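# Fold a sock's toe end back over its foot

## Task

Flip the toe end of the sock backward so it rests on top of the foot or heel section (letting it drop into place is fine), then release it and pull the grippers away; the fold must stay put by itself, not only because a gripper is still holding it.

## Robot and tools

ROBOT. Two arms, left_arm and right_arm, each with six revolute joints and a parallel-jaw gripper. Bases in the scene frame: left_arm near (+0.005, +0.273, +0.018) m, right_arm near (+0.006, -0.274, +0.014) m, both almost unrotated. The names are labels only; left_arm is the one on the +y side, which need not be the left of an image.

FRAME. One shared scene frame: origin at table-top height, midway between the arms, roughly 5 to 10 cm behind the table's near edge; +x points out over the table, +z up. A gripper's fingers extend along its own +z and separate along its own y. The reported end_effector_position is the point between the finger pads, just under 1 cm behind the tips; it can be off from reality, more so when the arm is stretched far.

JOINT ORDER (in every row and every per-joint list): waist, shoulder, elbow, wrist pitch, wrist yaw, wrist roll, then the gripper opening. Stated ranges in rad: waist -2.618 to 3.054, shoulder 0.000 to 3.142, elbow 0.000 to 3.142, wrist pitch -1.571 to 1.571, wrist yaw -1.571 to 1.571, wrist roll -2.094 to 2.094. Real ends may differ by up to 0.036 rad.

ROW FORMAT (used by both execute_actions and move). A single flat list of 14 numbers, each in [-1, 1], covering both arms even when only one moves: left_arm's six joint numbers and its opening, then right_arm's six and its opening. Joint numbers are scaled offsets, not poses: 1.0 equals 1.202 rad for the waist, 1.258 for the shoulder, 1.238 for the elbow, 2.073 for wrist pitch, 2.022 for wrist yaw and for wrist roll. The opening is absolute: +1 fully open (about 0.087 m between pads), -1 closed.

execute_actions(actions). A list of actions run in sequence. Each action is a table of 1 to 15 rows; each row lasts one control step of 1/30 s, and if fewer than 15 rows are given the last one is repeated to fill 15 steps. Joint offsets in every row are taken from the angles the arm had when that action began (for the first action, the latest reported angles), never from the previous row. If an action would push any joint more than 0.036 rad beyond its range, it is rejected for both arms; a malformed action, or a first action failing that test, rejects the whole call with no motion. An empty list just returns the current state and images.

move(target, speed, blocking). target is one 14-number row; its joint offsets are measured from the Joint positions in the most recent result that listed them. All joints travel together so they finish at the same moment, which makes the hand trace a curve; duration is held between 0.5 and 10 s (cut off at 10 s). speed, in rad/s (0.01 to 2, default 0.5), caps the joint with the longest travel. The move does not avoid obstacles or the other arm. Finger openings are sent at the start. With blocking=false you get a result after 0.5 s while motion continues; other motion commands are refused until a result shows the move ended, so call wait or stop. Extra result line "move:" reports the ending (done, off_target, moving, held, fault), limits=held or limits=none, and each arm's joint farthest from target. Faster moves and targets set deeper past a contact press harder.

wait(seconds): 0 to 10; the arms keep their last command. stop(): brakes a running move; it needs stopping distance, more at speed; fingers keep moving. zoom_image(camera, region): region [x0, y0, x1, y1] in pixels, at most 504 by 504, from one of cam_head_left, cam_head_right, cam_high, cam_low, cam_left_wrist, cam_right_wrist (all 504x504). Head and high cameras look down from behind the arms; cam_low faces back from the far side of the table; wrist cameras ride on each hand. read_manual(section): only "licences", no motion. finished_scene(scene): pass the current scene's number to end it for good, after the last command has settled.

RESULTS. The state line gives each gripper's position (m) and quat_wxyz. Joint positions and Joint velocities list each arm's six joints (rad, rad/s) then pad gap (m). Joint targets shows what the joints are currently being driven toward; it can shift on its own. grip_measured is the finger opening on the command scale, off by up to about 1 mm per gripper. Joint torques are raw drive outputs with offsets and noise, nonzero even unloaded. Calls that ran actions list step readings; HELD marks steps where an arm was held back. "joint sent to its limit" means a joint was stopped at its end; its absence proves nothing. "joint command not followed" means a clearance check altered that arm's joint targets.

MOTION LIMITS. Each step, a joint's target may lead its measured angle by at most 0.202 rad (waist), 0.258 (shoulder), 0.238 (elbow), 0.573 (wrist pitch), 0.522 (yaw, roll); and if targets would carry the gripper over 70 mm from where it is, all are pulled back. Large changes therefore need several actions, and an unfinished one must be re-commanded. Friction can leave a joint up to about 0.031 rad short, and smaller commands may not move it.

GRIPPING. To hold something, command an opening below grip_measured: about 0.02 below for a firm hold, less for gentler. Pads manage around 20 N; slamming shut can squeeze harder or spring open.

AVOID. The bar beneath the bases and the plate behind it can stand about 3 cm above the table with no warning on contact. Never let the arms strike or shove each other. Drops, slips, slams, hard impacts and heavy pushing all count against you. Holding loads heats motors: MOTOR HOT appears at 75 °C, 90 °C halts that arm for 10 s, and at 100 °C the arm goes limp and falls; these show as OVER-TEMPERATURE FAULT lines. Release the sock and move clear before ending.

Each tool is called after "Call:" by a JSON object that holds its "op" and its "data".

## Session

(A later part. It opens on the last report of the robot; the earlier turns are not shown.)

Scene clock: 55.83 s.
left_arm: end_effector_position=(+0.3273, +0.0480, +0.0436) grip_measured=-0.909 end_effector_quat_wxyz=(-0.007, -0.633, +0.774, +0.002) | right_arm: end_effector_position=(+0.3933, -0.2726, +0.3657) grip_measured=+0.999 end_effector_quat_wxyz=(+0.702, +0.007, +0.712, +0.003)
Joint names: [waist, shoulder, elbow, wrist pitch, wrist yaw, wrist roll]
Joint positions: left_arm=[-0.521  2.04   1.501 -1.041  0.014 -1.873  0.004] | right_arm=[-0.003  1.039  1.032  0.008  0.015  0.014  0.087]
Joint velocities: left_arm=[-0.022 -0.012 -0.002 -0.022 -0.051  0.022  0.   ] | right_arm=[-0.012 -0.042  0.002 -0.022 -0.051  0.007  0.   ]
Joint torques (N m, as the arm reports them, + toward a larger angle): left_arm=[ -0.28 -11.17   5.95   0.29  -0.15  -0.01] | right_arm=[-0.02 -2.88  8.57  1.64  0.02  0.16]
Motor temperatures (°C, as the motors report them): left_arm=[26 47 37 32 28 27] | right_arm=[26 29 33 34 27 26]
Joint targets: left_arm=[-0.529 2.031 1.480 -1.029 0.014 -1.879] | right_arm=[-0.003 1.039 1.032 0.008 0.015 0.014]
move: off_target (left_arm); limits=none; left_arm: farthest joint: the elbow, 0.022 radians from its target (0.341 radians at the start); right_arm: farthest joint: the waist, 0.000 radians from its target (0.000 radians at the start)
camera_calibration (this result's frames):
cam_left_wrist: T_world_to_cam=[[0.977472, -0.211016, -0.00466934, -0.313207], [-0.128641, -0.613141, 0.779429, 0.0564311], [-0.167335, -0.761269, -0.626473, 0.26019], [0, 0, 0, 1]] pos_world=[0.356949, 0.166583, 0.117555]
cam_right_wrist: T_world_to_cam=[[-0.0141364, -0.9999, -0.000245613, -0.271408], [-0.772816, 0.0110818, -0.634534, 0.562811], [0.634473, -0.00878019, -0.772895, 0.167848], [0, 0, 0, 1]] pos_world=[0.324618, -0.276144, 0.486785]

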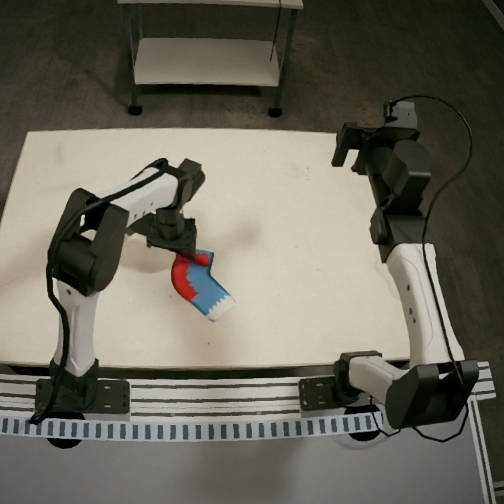

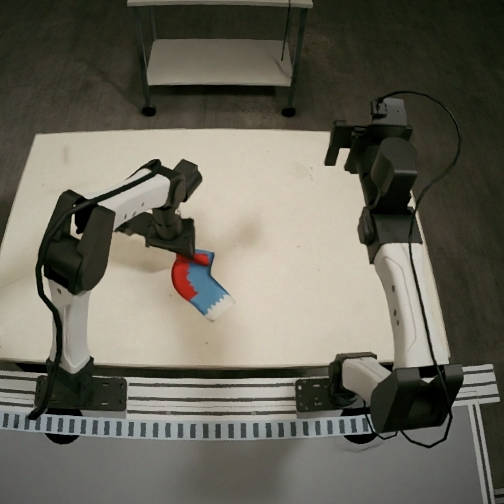

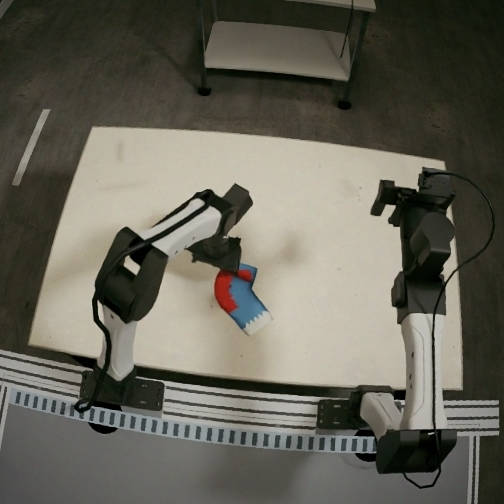

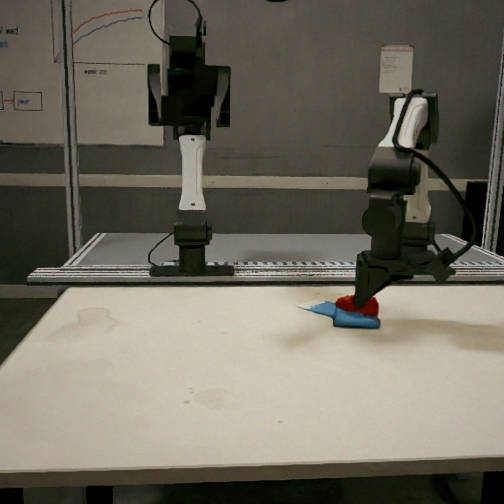

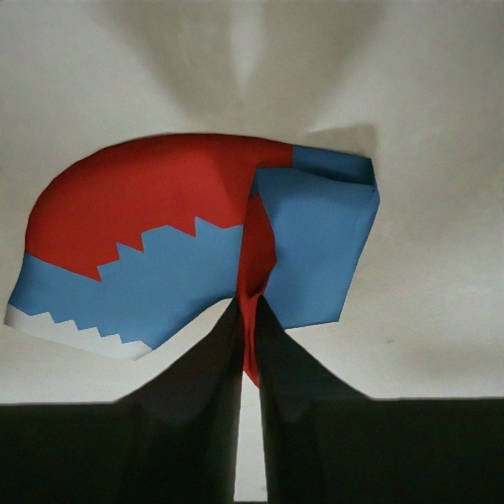

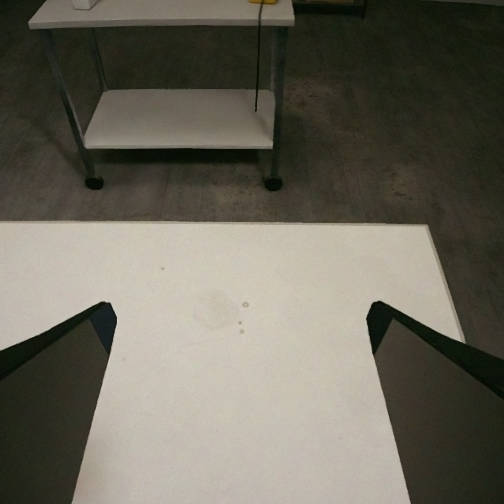

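Call:
{"op": "execute_actions", "data": {"actions": [[[-0.007,-0.012,-0.025,0.007,0,0,-0.95,0,0,0,0,0,0,1],[-0.009,-0.02,-0.038,0.01,0,0,-0.95,0,0,0,0,0,0,1],[-0.012,-0.028,-0.051,0.013,0,0,-0.95,0,0,0,0,0,0,1],[-0.014,-0.036,-0.064,0.016,0,0,-0.95,0,0,0,0,0,0,1],[-0.017,-0.044,-0.077,0.019,0,0,-0.95,0,0,0,0,0,0,1],[-0.019,-0.052,-0.09,0.022,0,0,-0.85,0,0,0,0,0,0,1],[-0.022,-0.06,-0.103,0.025,0,0,-0.75,0,0,0,0,0,0,1],[-0.024,-0.068,-0.116,0.028,0,0,-0.65,0,0,0,0,0,0,1],[-0.027,-0.076,-0.129,0.031,0,0,-0.55,0,0,0,0,0,0,1],[-0.029,-0.084,-0.142,0.034,0,0,-0.43,0,0,0,0,0,0,1],[-0.032,-0.092,-0.155,0.037,0,0,-0.31,0,0,0,0,0,0,1],[-0.034,-0.1,-0.168,0.04,0,0,-0.19,0,0,0,0,0,0,1],[-0.037,-0.108,-0.181,0.043,0,0,-0.05,0,0,0,0,0,0,1],[-0.039,-0.116,-0.194,0.046,0,0,0.1,0,0,0,0,0,0,1],[-0.04,-0.122,-0.203,0.048,0,0,0.3,0,0,0,0,0,0,1]]]}}

Call:
{"op": "wait", "data": {"seconds": 1}}

Scene clock: 73.67 s.
left_arm: end_effector_position=(+0.2833, +0.0576, +0.0388) grip_measured=+0.209 end_effector_quat_wxyz=(-0.009, -0.619, +0.785, +0.008) | right_arm: end_effector_position=(+0.3933, -0.2726, +0.3657) grip_measured=+0.999 end_effector_quat_wxyz=(+0.702, +0.007, +0.712, +0.003)
Joint names: [waist, shoulder, elbow, wrist pitch, wrist yaw, wrist roll]
Joint positions: left_arm=[-0.557  1.908  1.293 -0.977  0.014 -1.873  0.053] | right_arm=[-0.003  1.039  1.032  0.008  0.015  0.014  0.087]
Joint velocities: left_arm=[-0.071 -0.271 -0.427  0.125 -0.022 -0.051  0.162] | right_arm=[-0.007  0.002  0.022 -0.037  0.022 -0.022 -0.   ]
Joint torques (N m, as the arm reports them, + toward a larger angle): left_arm=[-0.21 -9.69  5.71  0.42 -0.15  0.03] | right_arm=[-0.01 -2.89  8.56  1.64  0.02  0.16]
Motor temperatures (°C, as the motors report them): left_arm=[26 49 36 31 28 27] | right_arm=[26 29 33 35 27 26]
Joint targets: left_arm=[-0.569 1.887 1.250 -0.941 0.014 -1.872] | right_arm=[-0.003 1.039 1.032 0.008 0.015 0.014]
Step readings (joint positions):
0: left_arm=[-0.521 2.040 1.501 -1.041 0.014 -1.873] | right_arm=[-0.003 1.039 1.032 0.008 0.015 0.014]
1: left_arm=[-0.521 2.039 1.499 -1.039 0.014 -1.873] | right_arm=[-0.003 1.039 1.032 0.008 0.015 0.014]
2: left_arm=[-0.521 2.035 1.493 -1.035 0.014 -1.873] | right_arm=[-0.003 1.039 1.032 0.008 0.015 0.014]
4: left_arm=[-0.523 2.019 1.468 -1.027 0.014 -1.873] | right_arm=[-0.003 1.039 1.032 0.008 0.015 0.014]
8: left_arm=[-0.535 1.977 1.405 -1.012 0.014 -1.873] | right_arm=[-0.003 1.039 1.032 0.008 0.015 0.014]
15: Joint positions above
camera_calibration (this result's frames):
cam_left_wrist: T_world_to_cam=[[0.96898, -0.246567, -0.0168059, -0.263231], [-0.142529, -0.613089, 0.77705, 0.0643939], [-0.201898, -0.750551, -0.629214, 0.266382], [0, 0, 0, 1]] pos_world=[0.318026, 0.174509, 0.11315]
cam_right_wrist: T_world_to_cam=[[-0.0141364, -0.9999, -0.000245613, -0.271408], [-0.772816, 0.0110818, -0.634534, 0.562811], [0.634473, -0.00878019, -0.772895, 0.167848], [0, 0, 0, 1]] pos_world=[0.324618, -0.276144, 0.486785]

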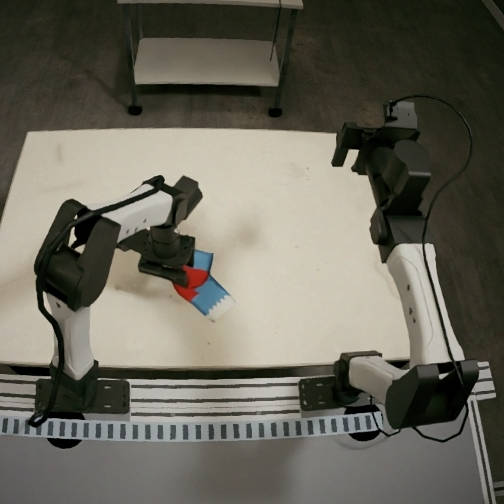

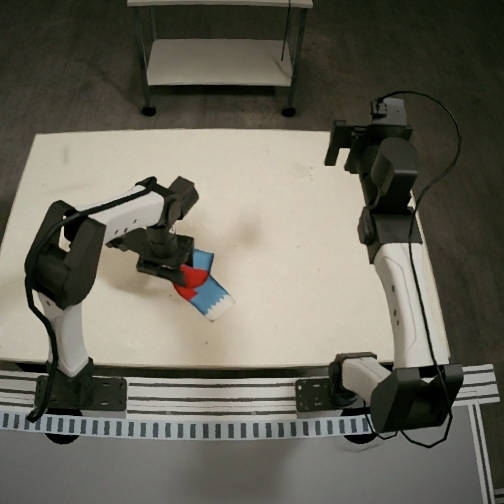

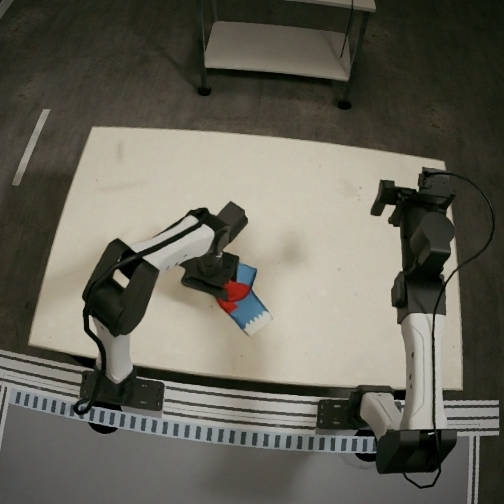

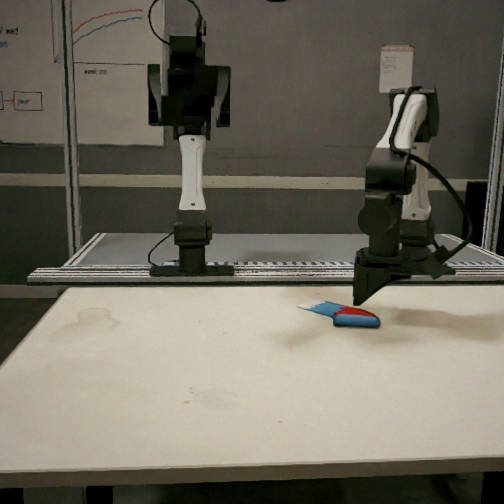

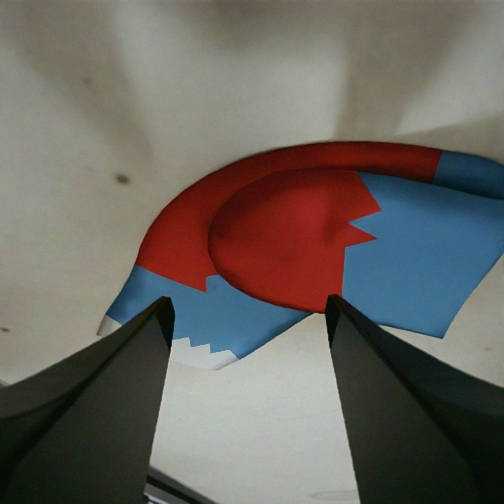

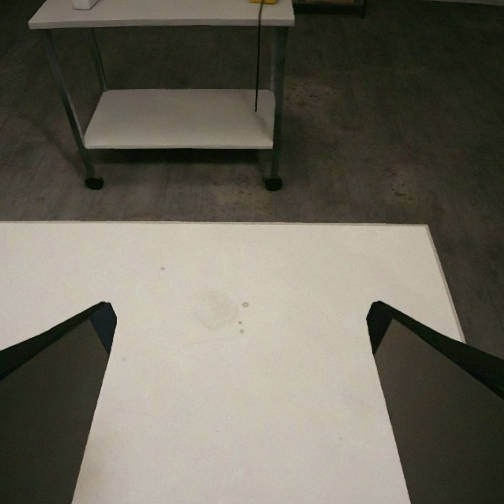

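Scene clock: 74.67 s.
left_arm: end_effector_position=(+0.2819, +0.0567, +0.0382) grip_measured=+0.300 end_effector_quat_wxyz=(-0.006, -0.618, +0.787, +0.001) | right_arm: end_effector_position=(+0.3933, -0.2726, +0.3657) grip_measured=+0.999 end_effector_quat_wxyz=(+0.702, +0.007, +0.712, +0.003)
Joint names: [waist, shoulder, elbow, wrist pitch, wrist yaw, wrist roll]
Joint positions: left_arm=[-0.561  1.895  1.271 -0.954  0.014 -1.873  0.057] | right_arm=[-0.003  1.039  1.032  0.008  0.015  0.014  0.087]
Joint velocities: left_arm=[-0.017 -0.027 -0.017  0.022 -0.066 -0.037 -0.   ] | right_arm=[ 0.002 -0.007  0.012 -0.066  0.051 -0.095 -0.001]
Joint torques (N m, as the arm reports them, + toward a larger angle): left_arm=[-0.38 -9.54  5.53  0.35 -0.09  0.01] | right_arm=[ 0.   -2.89  8.57  1.64  0.02  0.16]
Motor temperatures (°C, as the motors report them): left_arm=[26 49 36 31 28 27] | right_arm=[26 29 33 35 27 26]
Joint targets: left_arm=[-0.569 1.887 1.250 -0.941 0.014 -1.872] | right_arm=[-0.003 1.039 1.032 0.008 0.015 0.014]
wait: 1.00 s; at rest by 0.60 s
camera_calibration (this result's frames):
cam_left_wrist: T_world_to_cam=[[0.968052, -0.250735, -0.00291561, -0.26211], [-0.154785, -0.606671, 0.779738, 0.0671722], [-0.197276, -0.754375, -0.626099, 0.263831], [0, 0, 0, 1]] pos_world=[0.316181, 0.174059, 0.112043]
cam_right_wrist: T_world_to_cam=[[-0.0141364, -0.9999, -0.000245613, -0.271408], [-0.772816, 0.0110818, -0.634534, 0.562811], [0.634473, -0.00878019, -0.772895, 0.167848], [0, 0, 0, 1]] pos_world=[0.324618, -0.276144, 0.486785]

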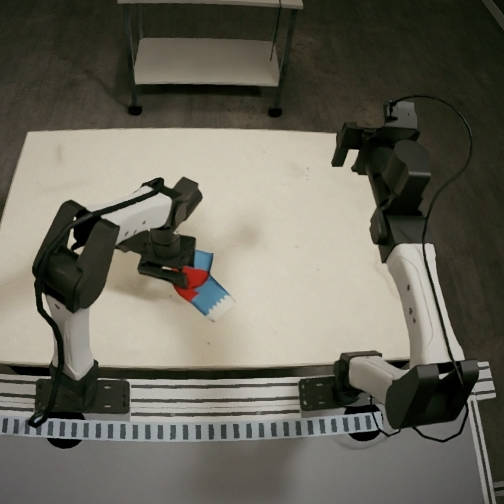

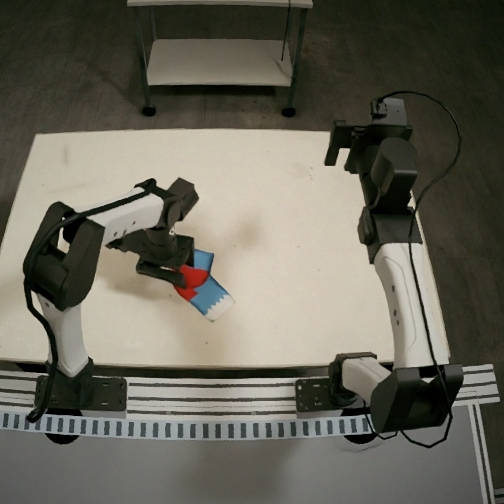

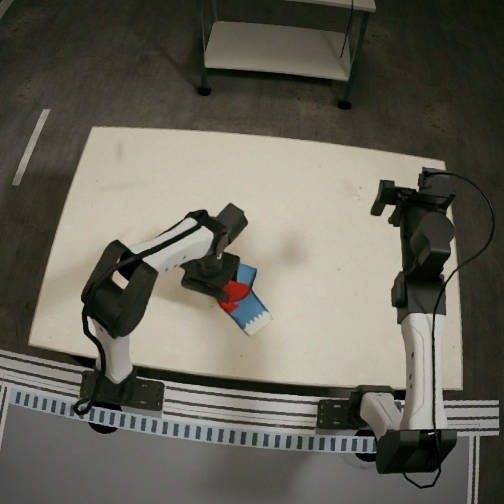

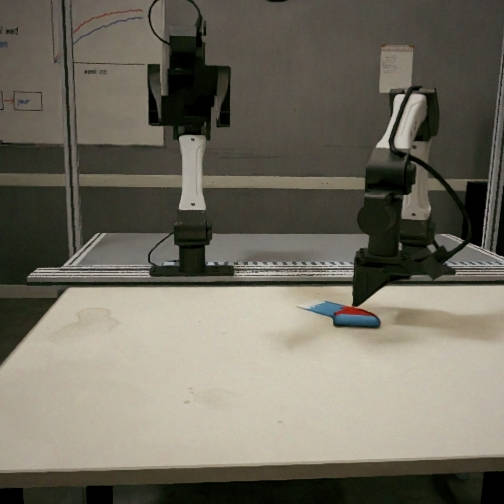

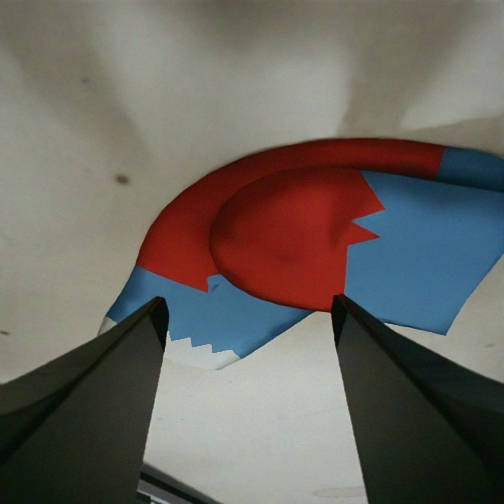

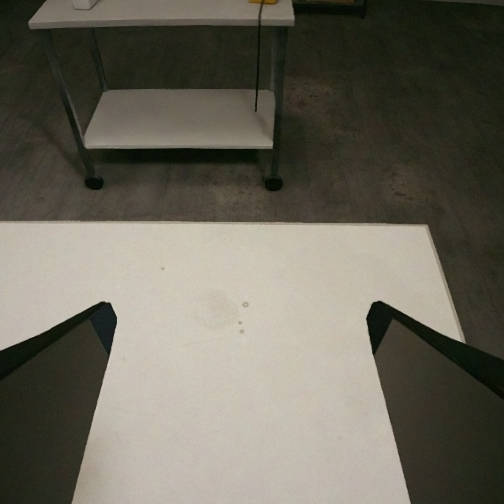

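Call:
{"op": "move", "data": {"target": [0.55,-0.68,-0.1,0.1,0,0.4,1,0,0,0,0,0,0,1], "speed": 1.0}}

Scene clock: 82.50 s.
left_arm: end_effector_position=(+0.3197, +0.2687, +0.2906) grip_measured=+1.000 end_effector_quat_wxyz=(+0.407, -0.492, +0.739, -0.216) | right_arm: end_effector_position=(+0.3933, -0.2726, +0.3657) grip_measured=+0.999 end_effector_quat_wxyz=(+0.702, +0.007, +0.712, +0.003)
Joint names: [waist, shoulder, elbow, wrist pitch, wrist yaw, wrist roll]
Joint positions: left_arm=[ 0.091  1.039  1.17  -0.746  0.011 -1.069  0.087] | right_arm=[-0.003  1.039  1.032  0.008  0.015  0.014  0.087]
Joint velocities: left_arm=[-0.012 -0.012 -0.002  0.007  0.022  0.037  0.   ] | right_arm=[-0.017  0.002 -0.007 -0.051 -0.007  0.007 -0.001]
Joint torques (N m, as the arm reports them, + toward a larger angle): left_arm=[ 1.22 -2.23  6.91  1.8  -0.12  0.12] | right_arm=[-0.02 -2.88  8.57  1.64  0.02  0.16]
Motor temperatures (°C, as the motors report them): left_arm=[26 48 36 32 28 27] | right_arm=[26 29 33 35 27 26]
Joint targets: left_arm=[0.100 1.039 1.147 -0.746 0.014 -1.064] | right_arm=[-0.003 1.039 1.032 0.008 0.015 0.014]
move: off_target (left_arm); limits=none; left_arm: farthest joint: the elbow, 0.022 radians from its target (0.124 radians at the start); right_arm: farthest joint: the waist, 0.000 radians from its target (0.000 radians at the start)
camera_calibration (this result's frames):
cam_left_wrist: T_world_to_cam=[[0.543157, -0.436124, 0.71748, -0.268526], [-0.754593, -0.62828, 0.18935, 0.373982], [0.368199, -0.644252, -0.67035, 0.391711], [0, 0, 0, 1]] pos_world=[0.283829, 0.370215, 0.384433]
cam_right_wrist: T_world_to_cam=[[-0.0141364, -0.9999, -0.000245613, -0.271408], [-0.772816, 0.0110818, -0.634534, 0.562811], [0.634473, -0.00878019, -0.772895, 0.167848], [0, 0, 0, 1]] pos_world=[0.324618, -0.276144, 0.486785]

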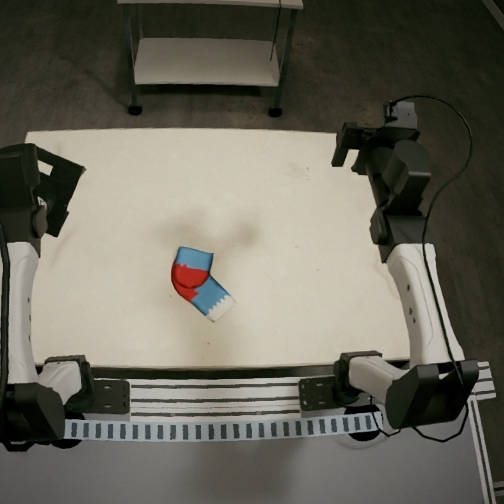

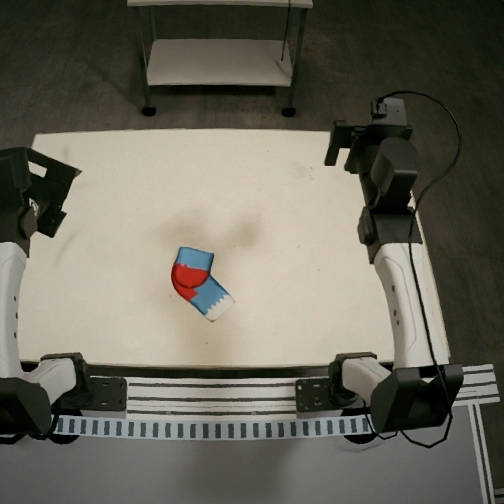

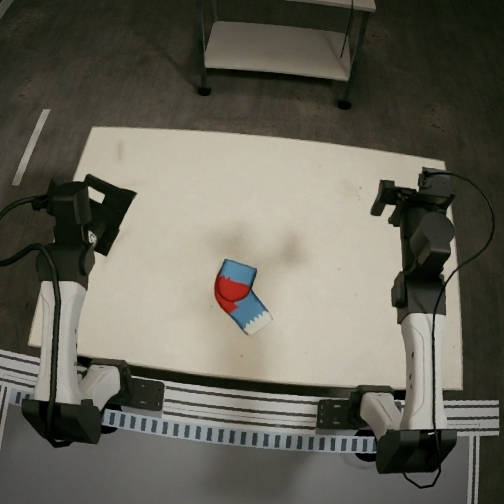

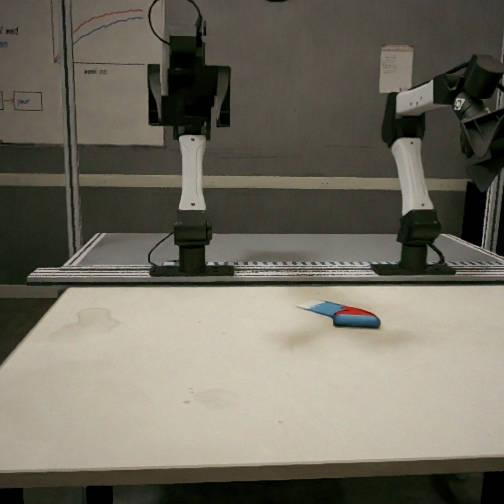

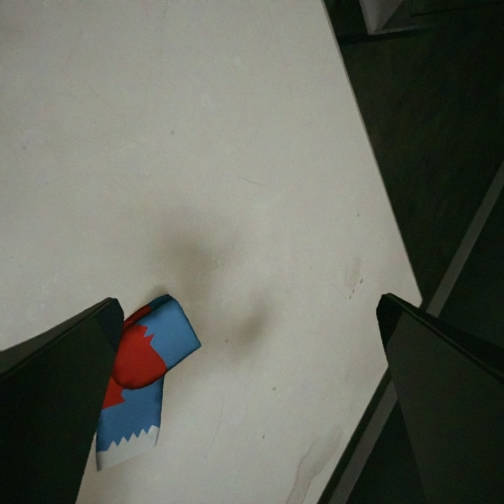

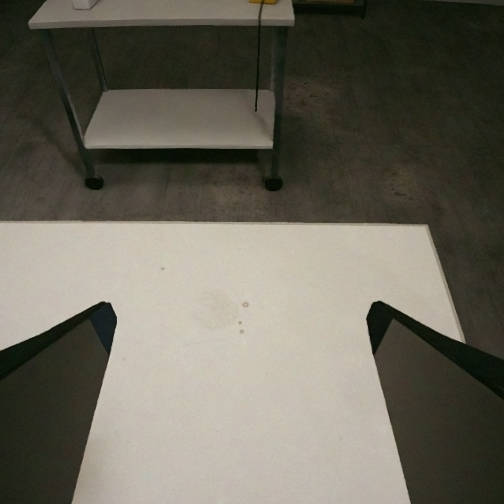

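Call:
{"op": "finished_scene", "data": {"scene": 2}}

The scene is finished: the task was done.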